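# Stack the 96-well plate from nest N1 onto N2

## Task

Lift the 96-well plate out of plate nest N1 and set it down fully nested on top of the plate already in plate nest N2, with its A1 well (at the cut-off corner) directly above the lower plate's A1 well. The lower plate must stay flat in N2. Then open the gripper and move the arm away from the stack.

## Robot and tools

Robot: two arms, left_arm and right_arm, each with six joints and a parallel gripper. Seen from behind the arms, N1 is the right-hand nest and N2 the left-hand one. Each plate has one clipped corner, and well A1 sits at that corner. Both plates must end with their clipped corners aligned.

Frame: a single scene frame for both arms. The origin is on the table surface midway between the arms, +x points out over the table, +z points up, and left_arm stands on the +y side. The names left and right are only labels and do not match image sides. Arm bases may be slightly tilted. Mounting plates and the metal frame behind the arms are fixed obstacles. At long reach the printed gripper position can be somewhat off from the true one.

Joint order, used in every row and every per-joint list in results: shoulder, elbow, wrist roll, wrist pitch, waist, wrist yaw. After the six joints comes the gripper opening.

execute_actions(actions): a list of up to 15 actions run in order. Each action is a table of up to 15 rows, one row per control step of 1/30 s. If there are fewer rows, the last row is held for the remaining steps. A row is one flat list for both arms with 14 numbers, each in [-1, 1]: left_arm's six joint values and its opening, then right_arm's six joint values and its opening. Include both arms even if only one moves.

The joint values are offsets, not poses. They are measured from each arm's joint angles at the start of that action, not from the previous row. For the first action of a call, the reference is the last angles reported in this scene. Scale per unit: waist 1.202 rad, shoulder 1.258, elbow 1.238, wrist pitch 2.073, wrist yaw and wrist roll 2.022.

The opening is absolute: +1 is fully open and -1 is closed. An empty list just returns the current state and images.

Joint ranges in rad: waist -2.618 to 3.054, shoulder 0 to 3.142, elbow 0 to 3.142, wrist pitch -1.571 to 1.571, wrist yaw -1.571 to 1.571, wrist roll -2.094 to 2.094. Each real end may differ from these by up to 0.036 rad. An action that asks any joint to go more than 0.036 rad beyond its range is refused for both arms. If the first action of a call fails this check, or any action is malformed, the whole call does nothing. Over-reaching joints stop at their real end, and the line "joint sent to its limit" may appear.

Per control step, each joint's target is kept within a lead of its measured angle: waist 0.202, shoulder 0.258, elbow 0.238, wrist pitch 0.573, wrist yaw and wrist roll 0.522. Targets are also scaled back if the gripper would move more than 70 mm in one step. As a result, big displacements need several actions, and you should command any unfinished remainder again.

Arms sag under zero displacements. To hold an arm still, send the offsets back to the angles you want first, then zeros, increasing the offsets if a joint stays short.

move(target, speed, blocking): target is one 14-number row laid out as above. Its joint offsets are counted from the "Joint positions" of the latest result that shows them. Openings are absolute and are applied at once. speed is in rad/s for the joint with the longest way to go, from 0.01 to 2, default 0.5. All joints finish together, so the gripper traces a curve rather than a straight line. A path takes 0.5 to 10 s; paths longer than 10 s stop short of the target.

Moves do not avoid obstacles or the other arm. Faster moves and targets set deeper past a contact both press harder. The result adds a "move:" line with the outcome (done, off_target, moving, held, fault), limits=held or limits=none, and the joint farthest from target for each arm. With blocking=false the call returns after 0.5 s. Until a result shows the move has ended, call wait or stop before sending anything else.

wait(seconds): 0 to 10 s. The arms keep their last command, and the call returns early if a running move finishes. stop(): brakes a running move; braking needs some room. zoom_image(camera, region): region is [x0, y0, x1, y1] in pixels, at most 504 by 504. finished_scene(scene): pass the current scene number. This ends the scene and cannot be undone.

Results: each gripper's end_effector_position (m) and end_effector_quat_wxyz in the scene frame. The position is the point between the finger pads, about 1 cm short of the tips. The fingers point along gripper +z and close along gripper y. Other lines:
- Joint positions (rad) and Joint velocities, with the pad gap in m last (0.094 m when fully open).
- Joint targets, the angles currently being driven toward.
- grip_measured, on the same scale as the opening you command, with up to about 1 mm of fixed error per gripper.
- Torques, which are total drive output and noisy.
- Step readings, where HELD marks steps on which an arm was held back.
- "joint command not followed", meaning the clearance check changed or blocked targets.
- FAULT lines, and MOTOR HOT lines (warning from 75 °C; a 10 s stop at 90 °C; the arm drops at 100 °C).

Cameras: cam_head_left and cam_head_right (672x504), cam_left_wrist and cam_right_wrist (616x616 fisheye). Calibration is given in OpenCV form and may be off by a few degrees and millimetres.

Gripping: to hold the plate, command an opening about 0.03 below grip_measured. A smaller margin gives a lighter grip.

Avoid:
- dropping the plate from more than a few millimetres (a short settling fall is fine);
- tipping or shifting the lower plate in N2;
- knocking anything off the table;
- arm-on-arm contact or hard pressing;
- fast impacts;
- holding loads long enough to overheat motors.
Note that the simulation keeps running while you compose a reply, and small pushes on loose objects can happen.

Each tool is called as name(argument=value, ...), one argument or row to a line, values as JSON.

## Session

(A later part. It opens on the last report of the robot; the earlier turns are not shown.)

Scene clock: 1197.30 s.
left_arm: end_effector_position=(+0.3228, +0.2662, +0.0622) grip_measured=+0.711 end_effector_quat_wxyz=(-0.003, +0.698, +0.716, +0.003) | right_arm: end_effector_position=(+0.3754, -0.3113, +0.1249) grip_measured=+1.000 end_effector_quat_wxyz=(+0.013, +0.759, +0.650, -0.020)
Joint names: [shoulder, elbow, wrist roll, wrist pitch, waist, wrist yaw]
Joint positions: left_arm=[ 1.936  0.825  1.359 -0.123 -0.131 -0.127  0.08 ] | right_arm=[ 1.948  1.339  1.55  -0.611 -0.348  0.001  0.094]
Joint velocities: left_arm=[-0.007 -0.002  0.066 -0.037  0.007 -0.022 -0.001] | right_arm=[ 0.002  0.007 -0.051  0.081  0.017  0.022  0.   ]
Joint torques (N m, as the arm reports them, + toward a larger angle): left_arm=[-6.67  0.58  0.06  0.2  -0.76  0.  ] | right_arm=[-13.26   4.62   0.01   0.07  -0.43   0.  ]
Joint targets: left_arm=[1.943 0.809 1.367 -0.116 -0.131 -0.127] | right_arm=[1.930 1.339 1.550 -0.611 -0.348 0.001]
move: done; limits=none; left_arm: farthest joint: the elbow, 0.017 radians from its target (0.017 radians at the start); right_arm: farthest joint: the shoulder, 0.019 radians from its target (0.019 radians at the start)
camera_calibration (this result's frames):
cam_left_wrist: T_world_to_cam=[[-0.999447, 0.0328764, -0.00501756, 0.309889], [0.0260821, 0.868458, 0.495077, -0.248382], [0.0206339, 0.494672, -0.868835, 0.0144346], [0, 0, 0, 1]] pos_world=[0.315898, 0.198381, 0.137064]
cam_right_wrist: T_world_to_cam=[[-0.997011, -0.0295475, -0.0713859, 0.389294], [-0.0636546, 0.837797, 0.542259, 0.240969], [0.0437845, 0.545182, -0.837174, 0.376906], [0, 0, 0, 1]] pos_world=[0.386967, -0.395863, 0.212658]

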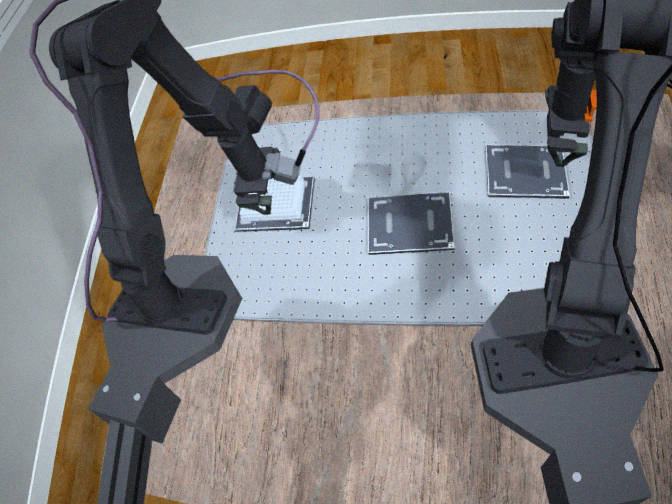

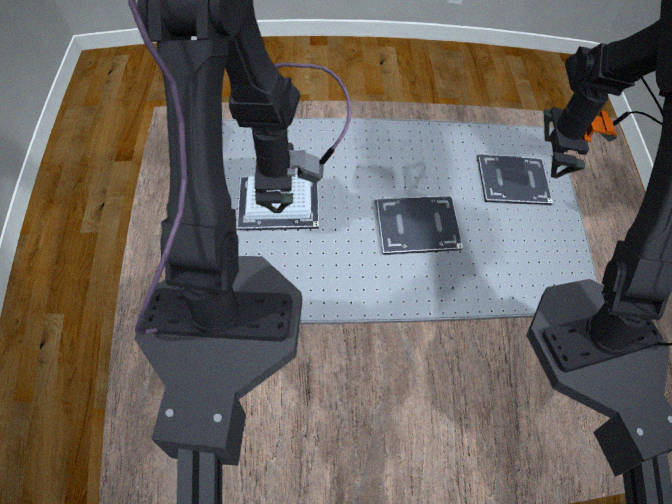

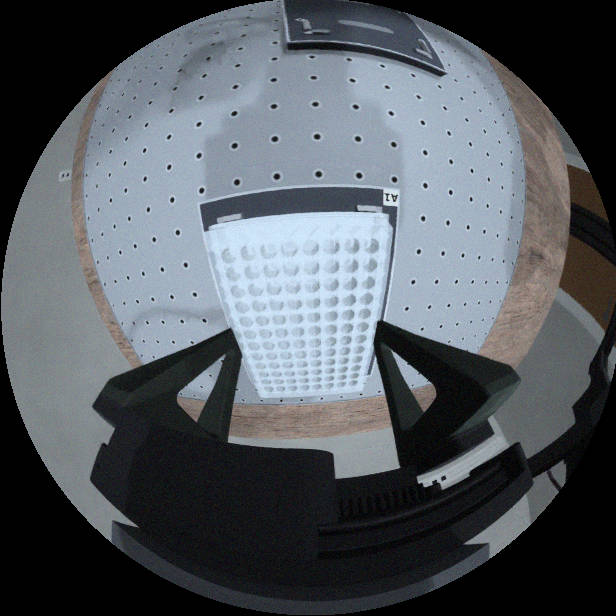

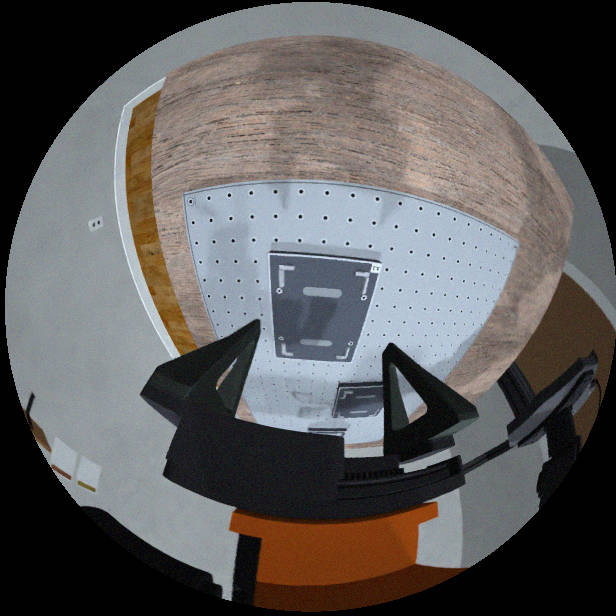

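move(
  target=[0.0151,-0.013,0.004,0.0087,0,0,0.68, -0.015,0,0,0,0,0,1],
  speed=0.015,
)

Scene clock: 1214.10 s.
left_arm: end_effector_position=(+0.3232, +0.2661, +0.0609) grip_measured=+0.711 end_effector_quat_wxyz=(-0.002, +0.698, +0.716, +0.004) | right_arm: end_effector_position=(+0.3754, -0.3113, +0.1249) grip_measured=+1.000 end_effector_quat_wxyz=(+0.013, +0.759, +0.650, -0.020)
Joint names: [shoulder, elbow, wrist roll, wrist pitch, waist, wrist yaw]
Joint positions: left_arm=[ 1.941  0.825  1.359 -0.116 -0.131 -0.129  0.08 ] | right_arm=[ 1.948  1.339  1.55  -0.611 -0.348  0.001  0.094]
Joint velocities: left_arm=[ 0.022  0.002 -0.051 -0.022  0.007 -0.037 -0.   ] | right_arm=[-0.007 -0.002 -0.037 -0.051 -0.032  0.081  0.   ]
Joint torques (N m, as the arm reports them, + toward a larger angle): left_arm=[-6.19  0.57  0.06  0.24 -0.83  0.03] | right_arm=[-13.25   4.63   0.01   0.07  -0.44   0.  ]
Joint targets: left_arm=[1.955 0.809 1.367 -0.105 -0.131 -0.127] | right_arm=[1.930 1.339 1.550 -0.611 -0.348 0.001]
move: done; limits=none; left_arm: farthest joint: the elbow, 0.017 radians from its target (0.017 radians at the start); right_arm: farthest joint: the shoulder, 0.019 radians from its target (0.019 radians at the start)
camera_calibration (this result's frames):
cam_left_wrist: T_world_to_cam=[[-0.99944, 0.0326098, -0.00743823, 0.310493], [0.0246353, 0.868116, 0.49575, -0.247222], [0.0226235, 0.49529, -0.868433, 0.012494], [0, 0, 0, 1]] pos_world=[0.316127, 0.198304, 0.13572]
cam_right_wrist: T_world_to_cam=[[-0.997011, -0.0295475, -0.0713859, 0.389294], [-0.0636546, 0.837797, 0.542259, 0.240969], [0.0437845, 0.545182, -0.837174, 0.376906], [0, 0, 0, 1]] pos_world=[0.386967, -0.395863, 0.212658]

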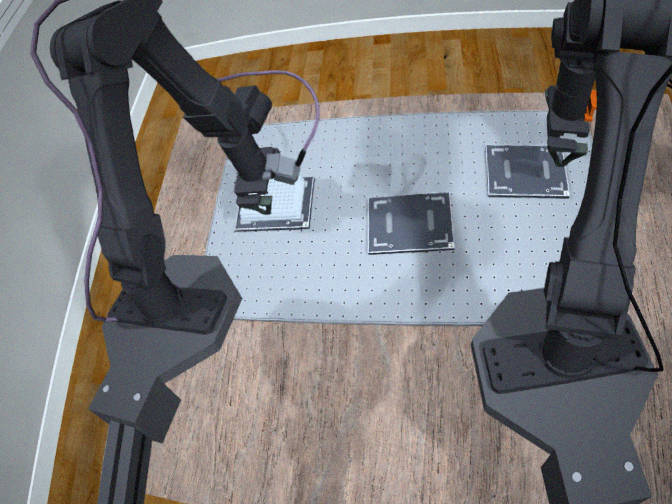

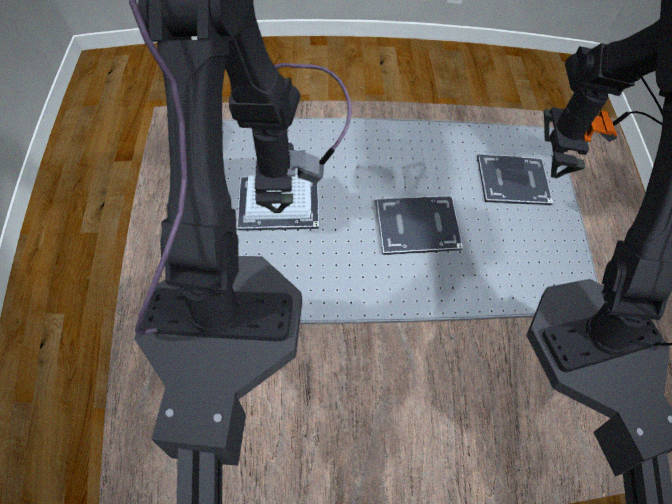

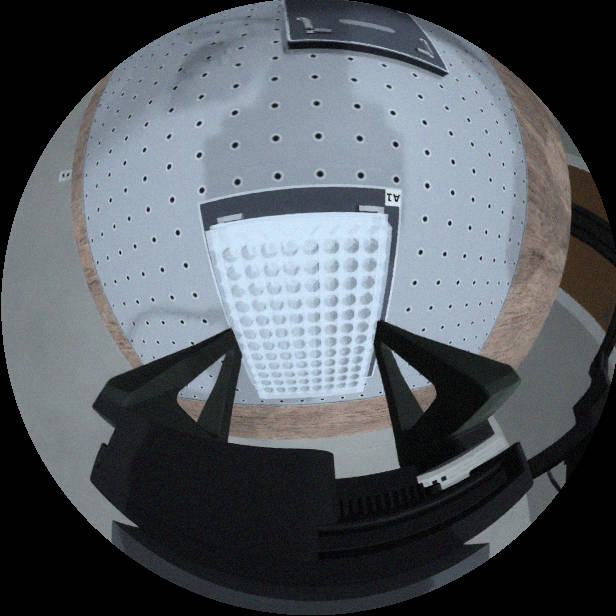

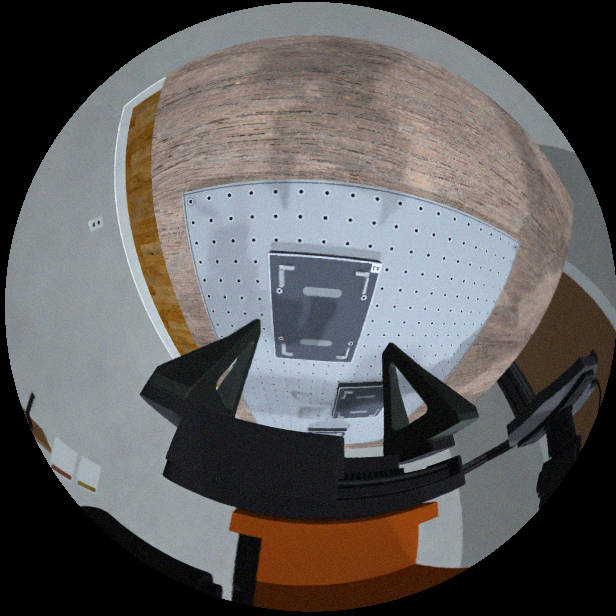

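zoom_image(
  camera="cam_left_wrist",
  region=[195, 185, 275, 265],
)

zoom_image(
  camera="cam_left_wrist",
  region=[330, 175, 410, 255],
)

zoom_image(
  camera="cam_head_right",
  region=[230, 170, 330, 240],
)

zoom_image(
  camera="cam_head_left",
  region=[225, 170, 325, 240],
)

Region (195, 185, 275, 265) of cam_left_wrist's 616x616 image, scaled by 6.300, with more detail than that image has.

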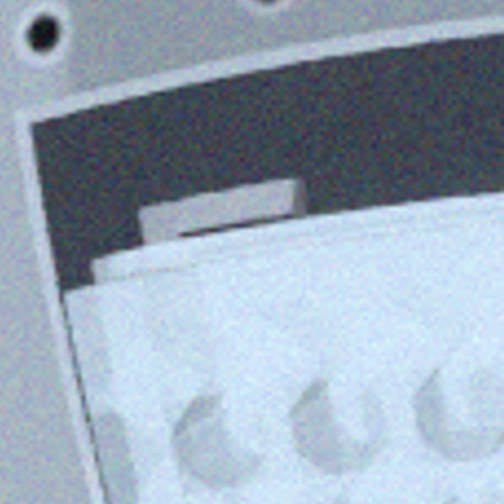

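Region (330, 175, 410, 255) of cam_left_wrist's 616x616 image, scaled by 6.300, with more detail than that image has.

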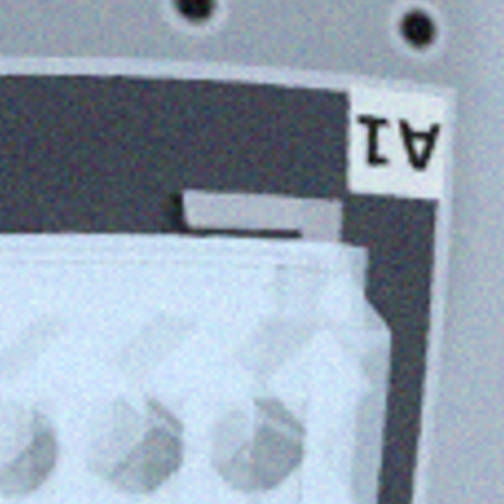

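Region (230, 170, 330, 240) of cam_head_right's 672x504 image, scaled by 5.040, with more detail than that image has; it fills the top 353 rows of this view, and the rest is white.

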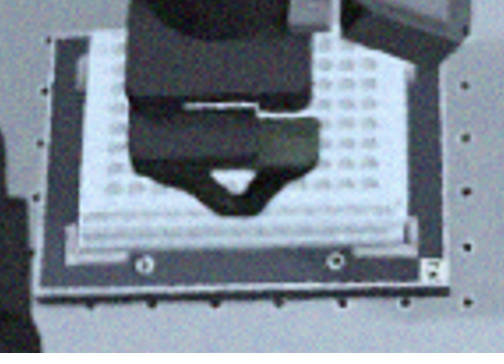

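Region (225, 170, 325, 240) of cam_head_left's 672x504 image, scaled by 5.040, with more detail than that image has; it fills the top 353 rows of this view, and the rest is white.

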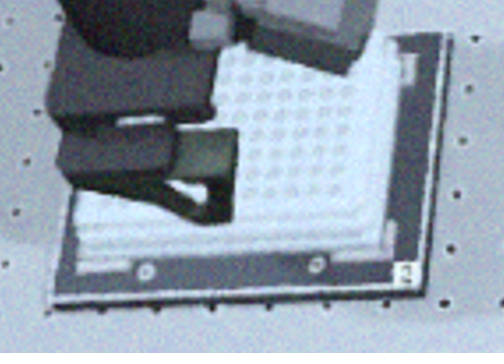

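execute_actions(
  actions=[
    [[0.010,-0.013,0.004,0.004,0,0.002,0.68, -0.015,0,0,0,0,0,1],[0.010,-0.013,0.004,0.004,0,0.003,0.68, -0.015,0,0,0,0,0,1],[0.010,-0.013,0.004,0.004,0,0.004,0.68, -0.015,0,0,0,0,0,1],[0.010,-0.013,0.004,0.004,0,0.005,0.68, -0.015,0,0,0,0,0,1],[0.010,-0.013,0.004,0.004,0,0.0055,0.68, -0.015,0,0,0,0,0,1],[0.010,-0.013,0.004,0.004,0,0.006,0.68, -0.015,0,0,0,0,0,1],[0.010,-0.013,0.004,0.004,0,0.0065,0.68, -0.015,0,0,0,0,0,1],[0.010,-0.013,0.004,0.004,0,0.007,0.68, -0.015,0,0,0,0,0,1],[0.010,-0.013,0.004,0.004,0,0.0075,0.68, -0.015,0,0,0,0,0,1],[0.010,-0.013,0.004,0.004,0,0.008,0.68, -0.015,0,0,0,0,0,1],[0.010,-0.013,0.004,0.004,0,0.008,0.68, -0.015,0,0,0,0,0,1],[0.010,-0.013,0.004,0.004,0,0.008,0.68, -0.015,0,0,0,0,0,1],[0.010,-0.013,0.004,0.004,0,0.008,0.68, -0.015,0,0,0,0,0,1],[0.010,-0.013,0.004,0.004,0,0.008,0.68, -0.015,0,0,0,0,0,1],[0.010,-0.013,0.004,0.004,0,0.008,0.68, -0.015,0,0,0,0,0,1]],
  ],
)

Scene clock: 1255.93 s.
left_arm: end_effector_position=(+0.3232, +0.2661, +0.0609) grip_measured=+0.711 end_effector_quat_wxyz=(-0.002, +0.698, +0.716, +0.004) | right_arm: end_effector_position=(+0.3754, -0.3113, +0.1249) grip_measured=+1.000 end_effector_quat_wxyz=(+0.013, +0.759, +0.650, -0.020)
Joint names: [shoulder, elbow, wrist roll, wrist pitch, waist, wrist yaw]
Joint positions: left_arm=[ 1.941  0.825  1.36  -0.116 -0.131 -0.128  0.08 ] | right_arm=[ 1.948  1.339  1.55  -0.611 -0.348  0.001  0.094]
Joint velocities: left_arm=[-0.007  0.002 -0.037  0.037 -0.002  0.022 -0.   ] | right_arm=[-0.022 -0.012 -0.007 -0.051  0.007 -0.081  0.   ]
Joint torques (N m, as the arm reports them, + toward a larger angle): left_arm=[-6.3   0.58  0.07  0.22 -0.84  0.15] | right_arm=[-13.26   4.63   0.01   0.07  -0.42   0.  ]
Joint targets: left_arm=[1.953 0.809 1.368 -0.108 -0.131 -0.112] | right_arm=[1.930 1.339 1.550 -0.611 -0.348 0.001]
Step readings (joint positions):
0: left_arm=[1.941 0.825 1.359 -0.116 -0.131 -0.129] | right_arm=[1.948 1.339 1.550 -0.611 -0.348 0.001]
1: left_arm=[1.941 0.825 1.359 -0.116 -0.131 -0.129] | right_arm=[1.948 1.339 1.550 -0.611 -0.348 0.001]
2: left_arm=[1.941 0.825 1.359 -0.116 -0.131 -0.129] | right_arm=[1.948 1.339 1.550 -0.611 -0.348 0.001]
4: left_arm=[1.941 0.825 1.359 -0.116 -0.131 -0.129] | right_arm=[1.948 1.339 1.550 -0.611 -0.348 0.001]
8: left_arm=[1.941 0.825 1.359 -0.116 -0.131 -0.129] | right_arm=[1.948 1.339 1.550 -0.611 -0.348 0.001]
15: Joint positions above
camera_calibration (this result's frames):
cam_left_wrist: T_world_to_cam=[[-0.999429, 0.0329885, -0.00737658, 0.310374], [0.0250034, 0.868291, 0.495424, -0.247309], [0.0227483, 0.494956, -0.86862, 0.0125866], [0, 0, 0, 1]] pos_world=[0.316094, 0.198267, 0.135745]
cam_right_wrist: T_world_to_cam=[[-0.997011, -0.0295475, -0.0713859, 0.389294], [-0.0636546, 0.837797, 0.542259, 0.240969], [0.0437845, 0.545182, -0.837174, 0.376906], [0, 0, 0, 1]] pos_world=[0.386967, -0.395863, 0.212658]

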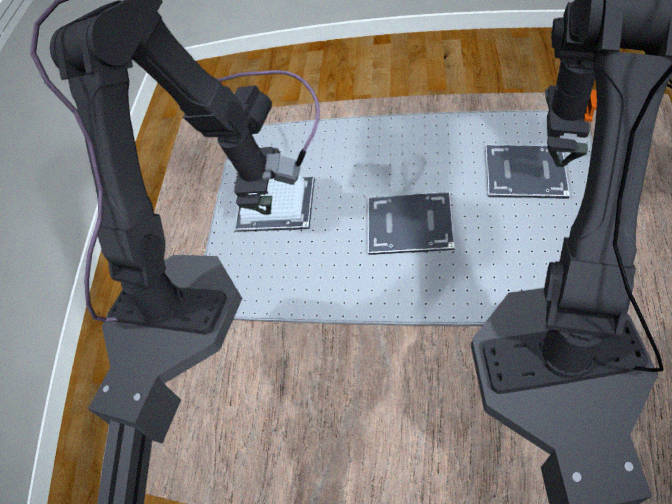

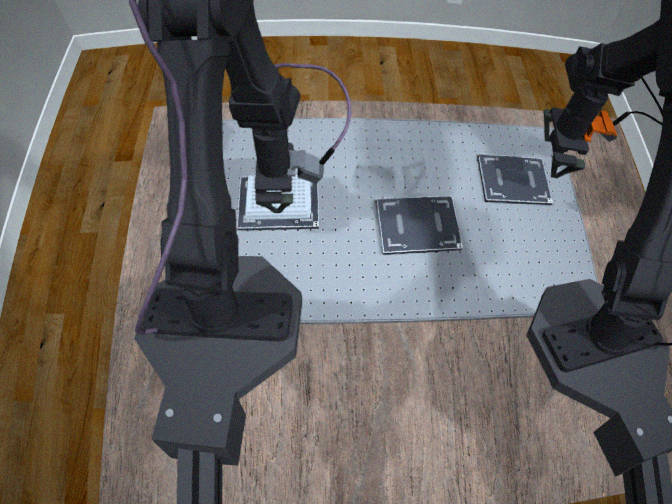

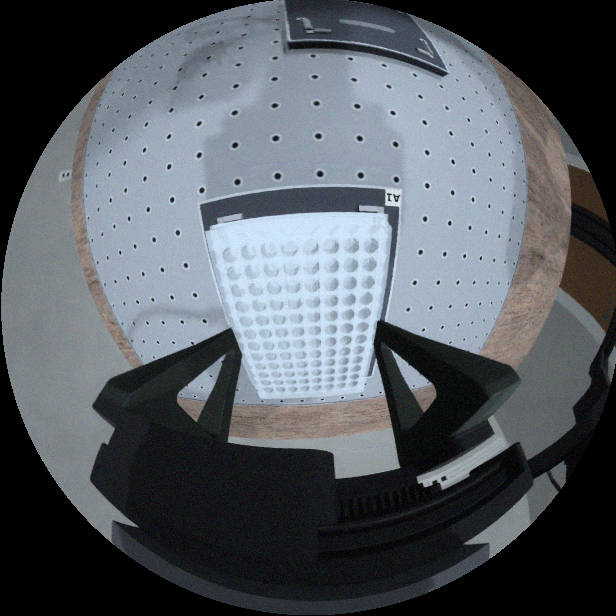

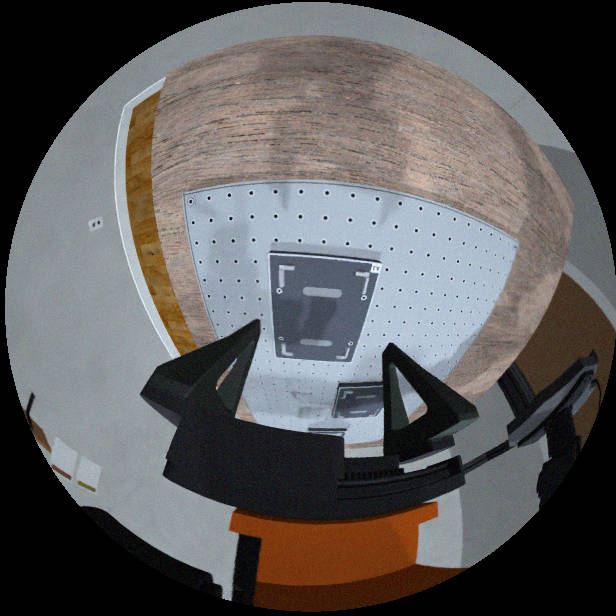

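execute_actions(
  actions=[],
)

Scene clock: 1269.50 s.
left_arm: end_effector_position=(+0.3232, +0.2661, +0.0609) grip_measured=+0.711 end_effector_quat_wxyz=(-0.002, +0.698, +0.716, +0.004) | right_arm: end_effector_position=(+0.3754, -0.3113, +0.1249) grip_measured=+1.000 end_effector_quat_wxyz=(+0.013, +0.759, +0.650, -0.020)
Joint names: [shoulder, elbow, wrist roll, wrist pitch, waist, wrist yaw]
Joint positions: left_arm=[ 1.941  0.825  1.36  -0.116 -0.131 -0.128  0.08 ] | right_arm=[ 1.948  1.339  1.55  -0.611 -0.348  0.001  0.094]
Joint velocities: left_arm=[-0.007 -0.022 -0.022 -0.022 -0.002 -0.007 -0.   ] | right_arm=[-0.012  0.002 -0.022  0.022  0.007  0.022  0.   ]
Joint torques (N m, as the arm reports them, + toward a larger angle): left_arm=[-6.29  0.58  0.06  0.22 -0.84  0.15] | right_arm=[-13.25   4.64   0.01   0.07  -0.45   0.  ]
Joint targets: left_arm=[1.953 0.809 1.368 -0.108 -0.131 -0.112] | right_arm=[1.930 1.339 1.550 -0.611 -0.348 0.001]
camera_calibration (this result's frames):
cam_left_wrist: T_world_to_cam=[[-0.999429, 0.0329885, -0.00737658, 0.310374], [0.0250034, 0.868291, 0.495424, -0.247309], [0.0227483, 0.494956, -0.86862, 0.0125866], [0, 0, 0, 1]] pos_world=[0.316094, 0.198267, 0.135745]
cam_right_wrist: T_world_to_cam=[[-0.997011, -0.0295475, -0.0713859, 0.389294], [-0.0636546, 0.837797, 0.542259, 0.240969], [0.0437845, 0.545182, -0.837174, 0.376906], [0, 0, 0, 1]] pos_world=[0.386967, -0.395863, 0.212658]

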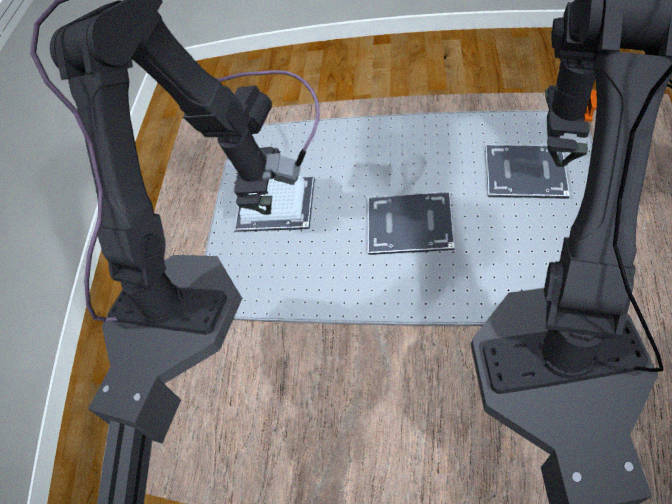

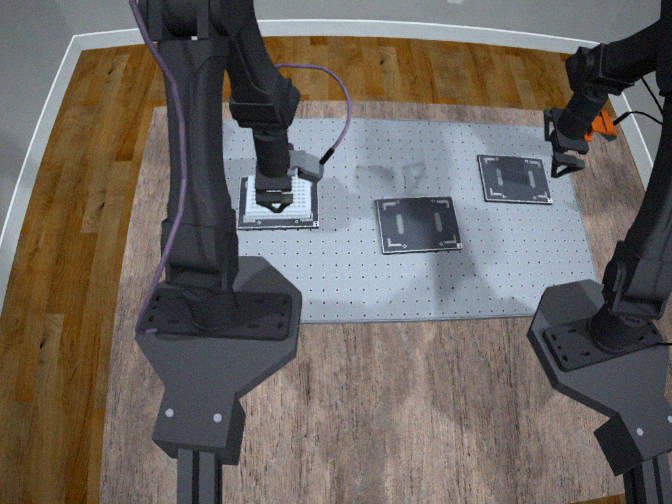

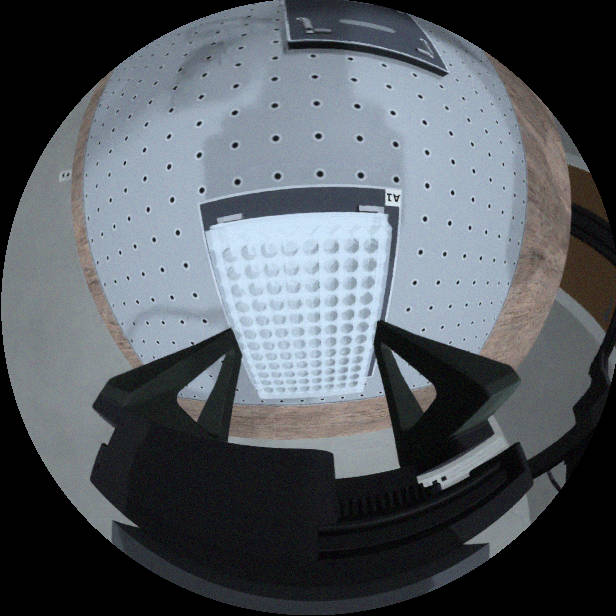

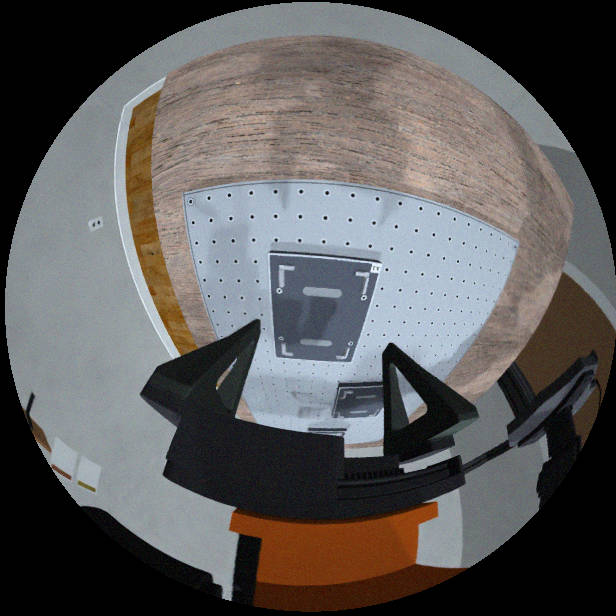

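zoom_image(
  camera="cam_head_right",
  region=[210, 150, 350, 250],
)

zoom_image(
  camera="cam_left_wrist",
  region=[180, 170, 430, 330],
)

Region (210, 150, 350, 250) of cam_head_right's 672x504 image, scaled by 3.600, with more detail than that image has; it fills the top 360 rows of this view, and the rest is white.

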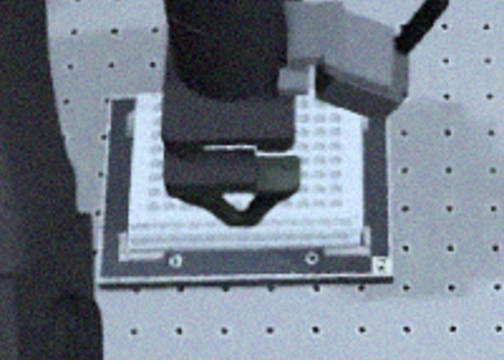

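Region (180, 170, 430, 330) of cam_left_wrist's 616x616 image, scaled by 2.016, with more detail than that image has; it fills the top 323 rows of this view, and the rest is white.

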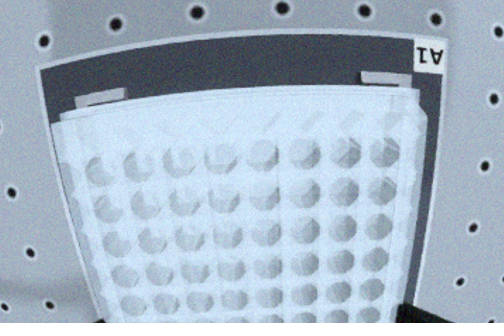

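execute_actions(
  actions=[
    [[0.006,-0.013,0.004,0.005,0,0.008,0.68,-0.015,0,0,0,0,0,1],[0.003,-0.013,0.004,0.006,0,0.008,0.68,-0.015,0,0,0,0,0,1],[0.0,-0.013,0.004,0.007,0,0.008,0.68,-0.015,0,0,0,0,0,1],[0.0,-0.013,0.004,0.008,0,0.008,0.68,-0.015,0,0,0,0,0,1],[0.0,-0.013,0.004,0.009,0,0.008,0.68,-0.015,0,0,0,0,0,1]],
  ],
)

Scene clock: 1280.83 s.
left_arm: end_effector_position=(+0.3233, +0.2661, +0.0609) grip_measured=+0.711 end_effector_quat_wxyz=(-0.002, +0.698, +0.716, +0.004) | right_arm: end_effector_position=(+0.3754, -0.3113, +0.1249) grip_measured=+1.000 end_effector_quat_wxyz=(+0.013, +0.759, +0.650, -0.020)
Joint names: [shoulder, elbow, wrist roll, wrist pitch, waist, wrist yaw]
Joint positions: left_arm=[ 1.941  0.825  1.36  -0.116 -0.131 -0.128  0.08 ] | right_arm=[ 1.948  1.339  1.55  -0.611 -0.348  0.001  0.094]
Joint velocities: left_arm=[-0.012 -0.002  0.007 -0.007 -0.002 -0.022  0.001] | right_arm=[-0.007  0.002 -0.007  0.007 -0.017 -0.022  0.   ]
Joint torques (N m, as the arm reports them, + toward a larger angle): left_arm=[-7.17  0.57  0.06  0.32 -0.84  0.15] | right_arm=[-13.25   4.61   0.01   0.07  -0.44   0.  ]
Joint targets: left_arm=[1.941 0.809 1.368 -0.097 -0.131 -0.112] | right_arm=[1.930 1.339 1.550 -0.611 -0.348 0.001]
Step readings (joint positions):
0: left_arm=[1.941 0.825 1.360 -0.116 -0.131 -0.128] | right_arm=[1.948 1.339 1.550 -0.611 -0.348 0.001]
1: left_arm=[1.941 0.825 1.360 -0.116 -0.131 -0.128] | right_arm=[1.948 1.339 1.550 -0.611 -0.348 0.001]
2: left_arm=[1.941 0.825 1.360 -0.116 -0.131 -0.128] | right_arm=[1.948 1.339 1.550 -0.611 -0.348 0.001]
4: left_arm=[1.941 0.825 1.360 -0.116 -0.131 -0.128] | right_arm=[1.948 1.339 1.550 -0.611 -0.348 0.001]
8: left_arm=[1.941 0.825 1.360 -0.116 -0.131 -0.128] | right_arm=[1.948 1.339 1.550 -0.611 -0.348 0.001]
15: Joint positions above
camera_calibration (this result's frames):
cam_left_wrist: T_world_to_cam=[[-0.999427, 0.0329428, -0.00775093, 0.310502], [0.0247797, 0.868327, 0.495372, -0.24723], [0.0230493, 0.494897, -0.868646, 0.0125133], [0, 0, 0, 1]] pos_world=[0.316162, 0.198255, 0.135747]
cam_right_wrist: T_world_to_cam=[[-0.997011, -0.0295475, -0.0713859, 0.389294], [-0.0636546, 0.837797, 0.542259, 0.240969], [0.0437845, 0.545182, -0.837174, 0.376906], [0, 0, 0, 1]] pos_world=[0.386967, -0.395863, 0.212658]

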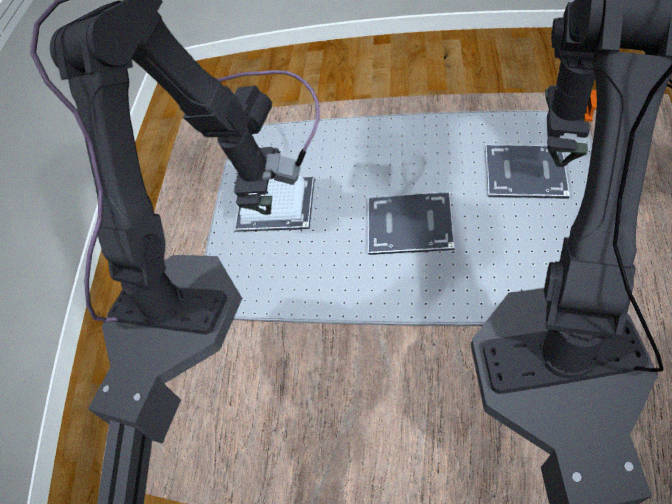

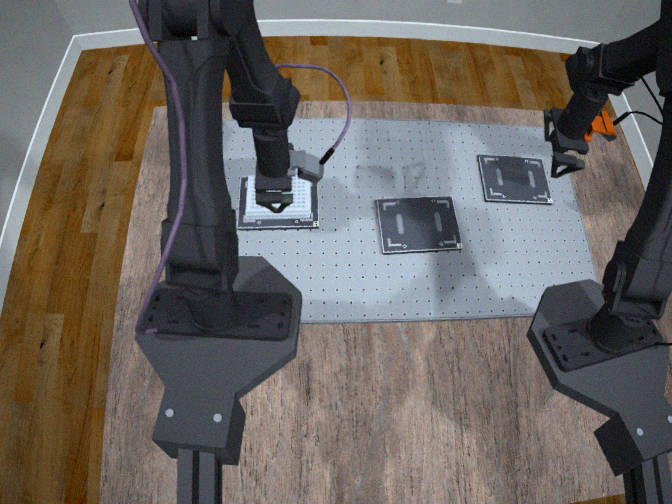

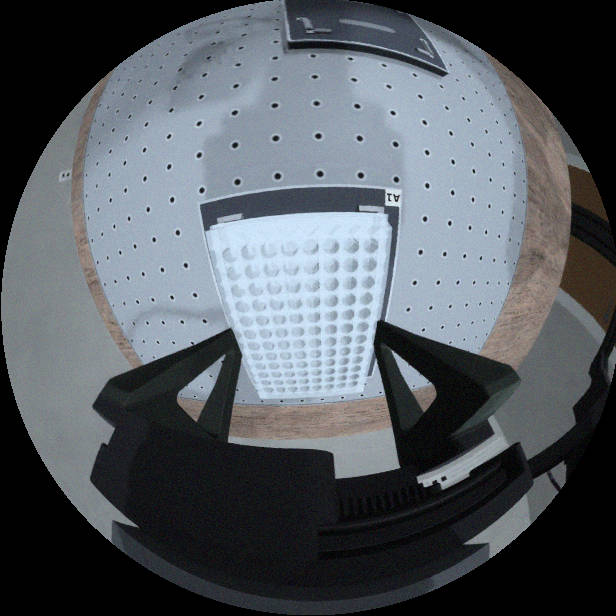

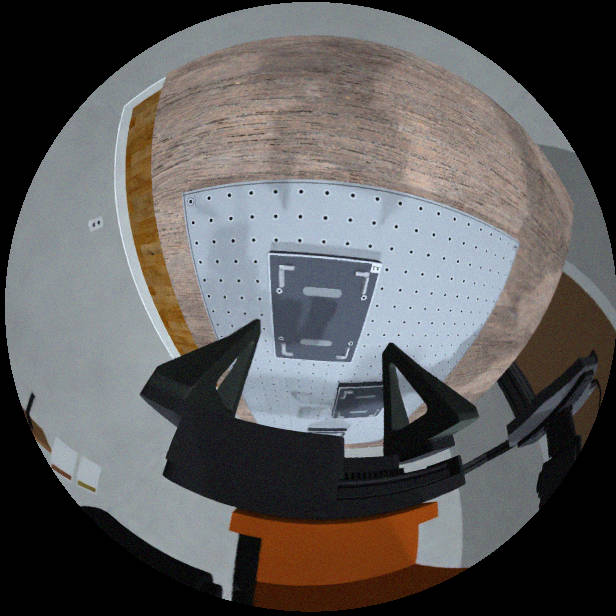

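execute_actions(
  actions=[
    [[-0.005,-0.013,0.004,0.009,0,0.008,0.68,-0.015,0,0,0,0,0,1],[-0.010,-0.013,0.004,0.009,0,0.008,0.68,-0.015,0,0,0,0,0,1],[-0.015,-0.013,0.004,0.009,0,0.008,0.68,-0.015,0,0,0,0,0,1],[-0.020,-0.013,0.004,0.009,0,0.008,0.68,-0.015,0,0,0,0,0,1],[-0.024,-0.013,0.004,0.009,0,0.008,0.68,-0.015,0,0,0,0,0,1]],
  ],
)

Scene clock: 1287.17 s.
left_arm: end_effector_position=(+0.3263, +0.2657, +0.0625) grip_measured=+0.711 end_effector_quat_wxyz=(+0.003, +0.698, +0.717, +0.007) | right_arm: end_effector_position=(+0.3754, -0.3113, +0.1249) grip_measured=+1.000 end_effector_quat_wxyz=(+0.013, +0.759, +0.650, -0.020)
Joint names: [shoulder, elbow, wrist roll, wrist pitch, waist, wrist yaw]
Joint positions: left_arm=[ 1.934  0.825  1.36  -0.11  -0.131 -0.128  0.08 ] | right_arm=[ 1.948  1.339  1.55  -0.611 -0.348  0.001  0.094]
Joint velocities: left_arm=[-0.017  0.007 -0.037 -0.051  0.007  0.022  0.001] | right_arm=[-0.002 -0.007 -0.022 -0.007  0.022 -0.037  0.   ]
Joint torques (N m, as the arm reports them, + toward a larger angle): left_arm=[-8.82  0.61  0.07  0.28 -0.83  0.15] | right_arm=[-13.26   4.64   0.01   0.07  -0.42   0.  ]
Joint targets: left_arm=[1.911 0.809 1.368 -0.097 -0.131 -0.112] | right_arm=[1.930 1.339 1.550 -0.611 -0.348 0.001]
Step readings (joint positions):
0: left_arm=[1.941 0.825 1.360 -0.116 -0.131 -0.128] | right_arm=[1.948 1.339 1.550 -0.611 -0.348 0.001]
1: left_arm=[1.941 0.825 1.360 -0.116 -0.131 -0.128] | right_arm=[1.948 1.339 1.550 -0.611 -0.348 0.001]
2: left_arm=[1.941 0.825 1.360 -0.116 -0.131 -0.128] | right_arm=[1.948 1.339 1.550 -0.611 -0.348 0.001]
4: left_arm=[1.940 0.825 1.360 -0.116 -0.131 -0.128] | right_arm=[1.948 1.339 1.550 -0.611 -0.348 0.001]
8: left_arm=[1.935 0.825 1.360 -0.114 -0.131 -0.128] | right_arm=[1.948 1.339 1.550 -0.611 -0.348 0.001]
15: Joint positions above
camera_calibration (this result's frames):
cam_left_wrist: T_world_to_cam=[[-0.999322, 0.0315579, -0.0189795, 0.314585], [0.0180767, 0.869395, 0.493787, -0.245766], [0.0320835, 0.493109, -0.869376, 0.0115859], [0, 0, 0, 1]] pos_world=[0.318443, 0.198027, 0.137399]
cam_right_wrist: T_world_to_cam=[[-0.997011, -0.0295475, -0.0713859, 0.389294], [-0.0636546, 0.837797, 0.542259, 0.240969], [0.0437845, 0.545182, -0.837174, 0.376906], [0, 0, 0, 1]] pos_world=[0.386967, -0.395863, 0.212658]

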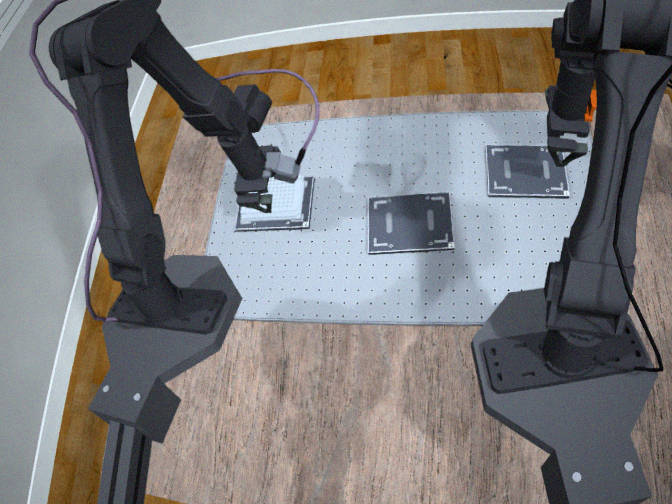

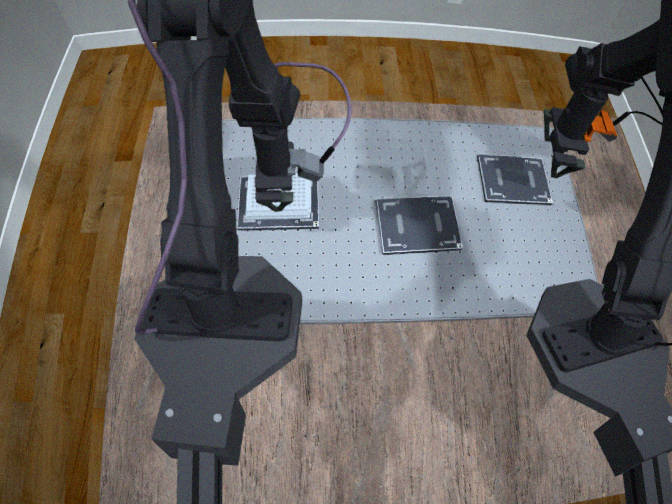

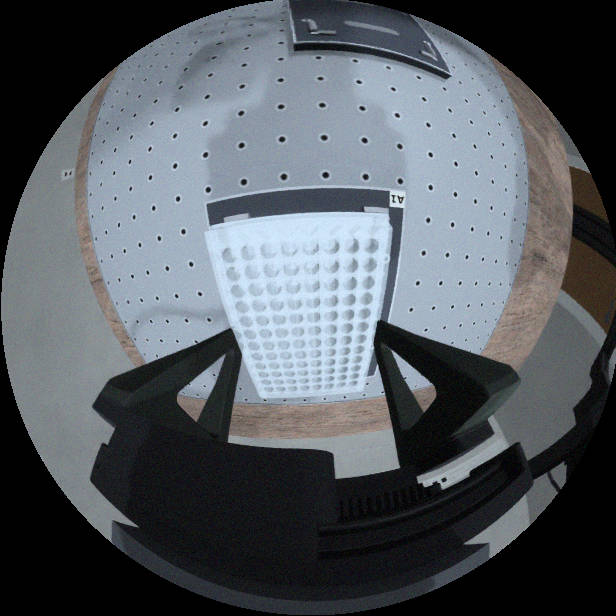

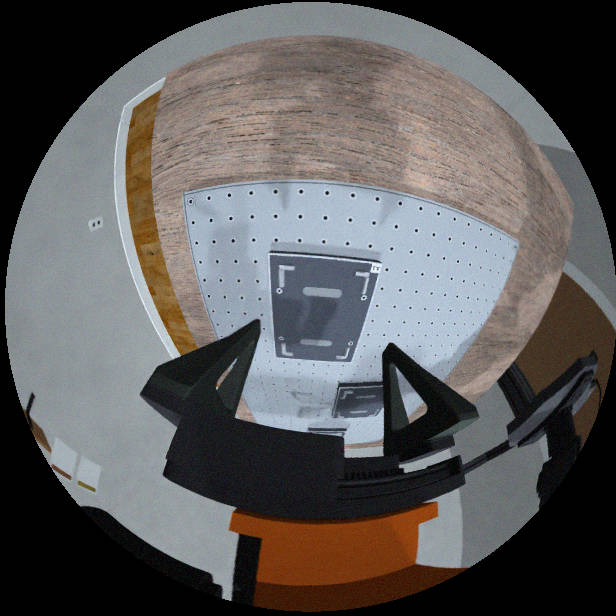

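execute_actions(
  actions=[
    [[-0.020,-0.013,0.004,0.0,0,0.008,0.68,-0.015,0,0,0,0,0,1]],
  ],
)

zoom_image(
  camera="cam_left_wrist",
  region=[195, 185, 275, 265],
)

zoom_image(
  camera="cam_left_wrist",
  region=[330, 175, 410, 255],
)

Scene clock: 1300.43 s.
left_arm: end_effector_position=(+0.3263, +0.2657, +0.0625) grip_measured=+0.711 end_effector_quat_wxyz=(+0.003, +0.698, +0.717, +0.007) | right_arm: end_effector_position=(+0.3754, -0.3113, +0.1249) grip_measured=+1.000 end_effector_quat_wxyz=(+0.013, +0.759, +0.650, -0.020)
Joint names: [shoulder, elbow, wrist roll, wrist pitch, waist, wrist yaw]
Joint positions: left_arm=[ 1.934  0.825  1.36  -0.11  -0.131 -0.128  0.08 ] | right_arm=[ 1.948  1.339  1.55  -0.611 -0.348  0.001  0.094]
Joint velocities: left_arm=[-0.012 -0.002  0.007 -0.007  0.007 -0.066  0.   ] | right_arm=[-0.012 -0.002  0.007  0.022  0.007 -0.037  0.   ]
Joint torques (N m, as the arm reports them, + toward a larger angle): left_arm=[-8.92  0.61  0.07  0.16 -0.84  0.15] | right_arm=[-13.26   4.63   0.01   0.06  -0.42   0.  ]
Joint targets: left_arm=[1.909 0.809 1.368 -0.110 -0.131 -0.112] | right_arm=[1.930 1.339 1.550 -0.611 -0.348 0.001]
Step readings (joint positions):
0: left_arm=[1.934 0.825 1.360 -0.110 -0.131 -0.128] | right_arm=[1.948 1.339 1.550 -0.611 -0.348 0.001]
1: left_arm=[1.934 0.825 1.360 -0.110 -0.131 -0.128] | right_arm=[1.948 1.339 1.550 -0.611 -0.348 0.001]
2: left_arm=[1.934 0.825 1.360 -0.110 -0.131 -0.128] | right_arm=[1.948 1.339 1.550 -0.611 -0.348 0.001]
4: left_arm=[1.934 0.825 1.360 -0.110 -0.131 -0.128] | right_arm=[1.948 1.339 1.550 -0.611 -0.348 0.001]
8: left_arm=[1.934 0.825 1.360 -0.110 -0.131 -0.128] | right_arm=[1.948 1.339 1.550 -0.611 -0.348 0.001]
15: Joint positions above
camera_calibration (this result's frames):
cam_left_wrist: T_world_to_cam=[[-0.999322, 0.0315579, -0.0189795, 0.314585], [0.0180767, 0.869395, 0.493787, -0.245766], [0.0320835, 0.493109, -0.869376, 0.0115859], [0, 0, 0, 1]] pos_world=[0.318443, 0.198027, 0.137399]
cam_right_wrist: T_world_to_cam=[[-0.997011, -0.0295475, -0.0713859, 0.389294], [-0.0636546, 0.837797, 0.542259, 0.240969], [0.0437845, 0.545182, -0.837174, 0.376906], [0, 0, 0, 1]] pos_world=[0.386967, -0.395863, 0.212658]

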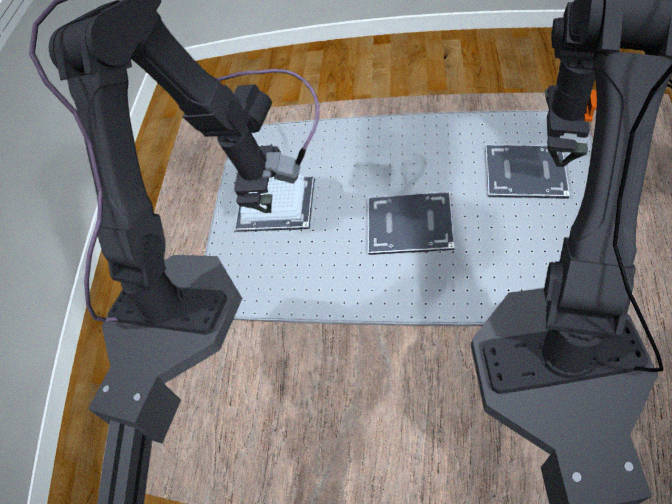

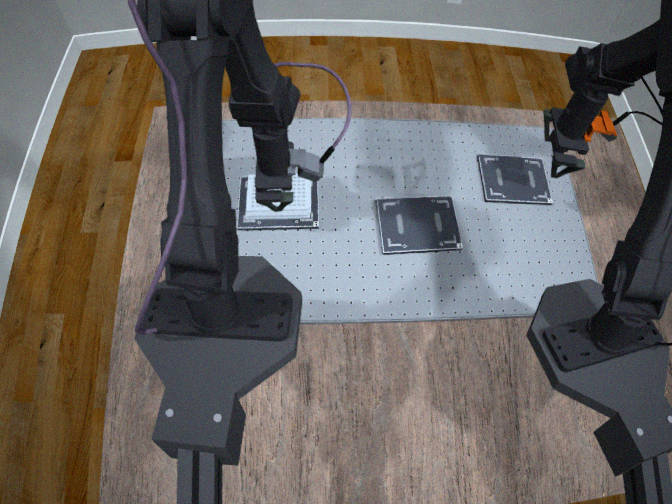

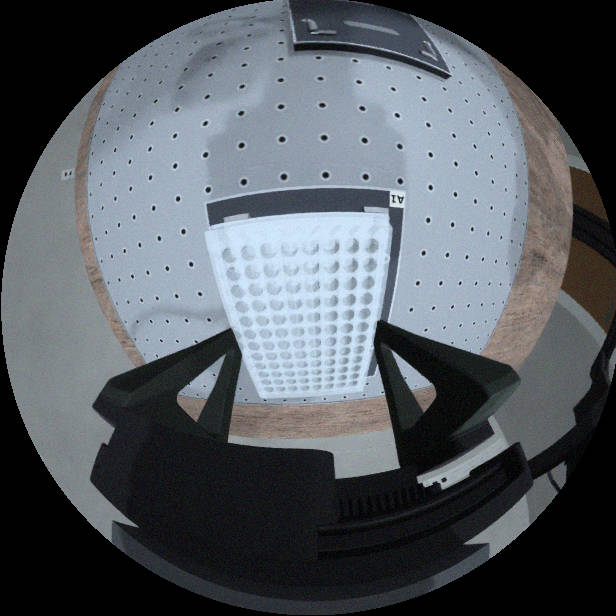

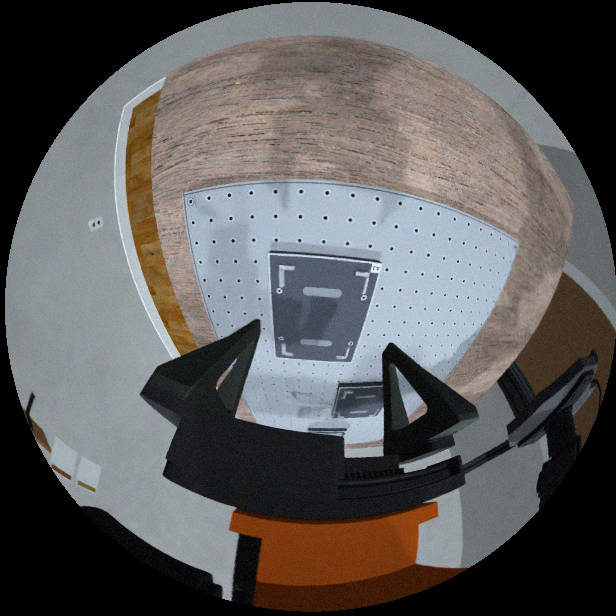

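Region (195, 185, 275, 265) of cam_left_wrist's 616x616 image, scaled by 6.300, with more detail than that image has.

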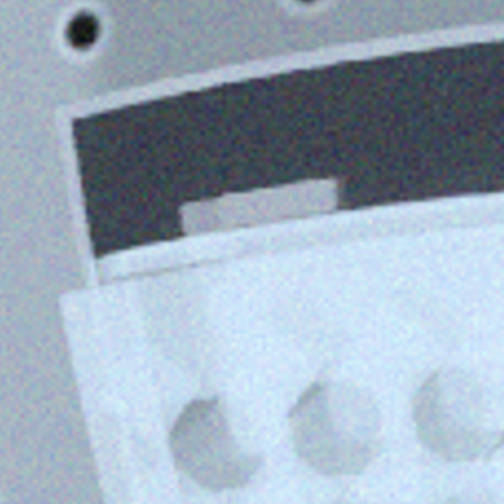

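Region (330, 175, 410, 255) of cam_left_wrist's 616x616 image, scaled by 6.300, with more detail than that image has.

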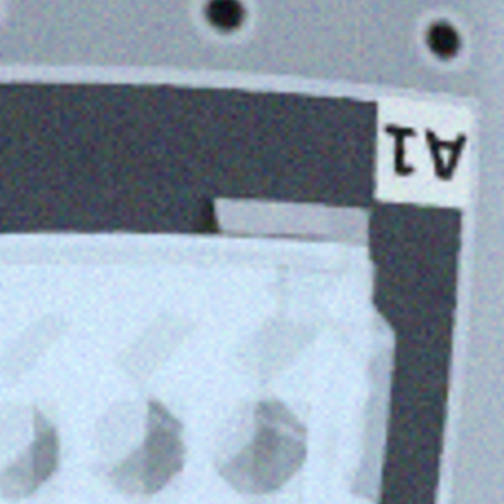

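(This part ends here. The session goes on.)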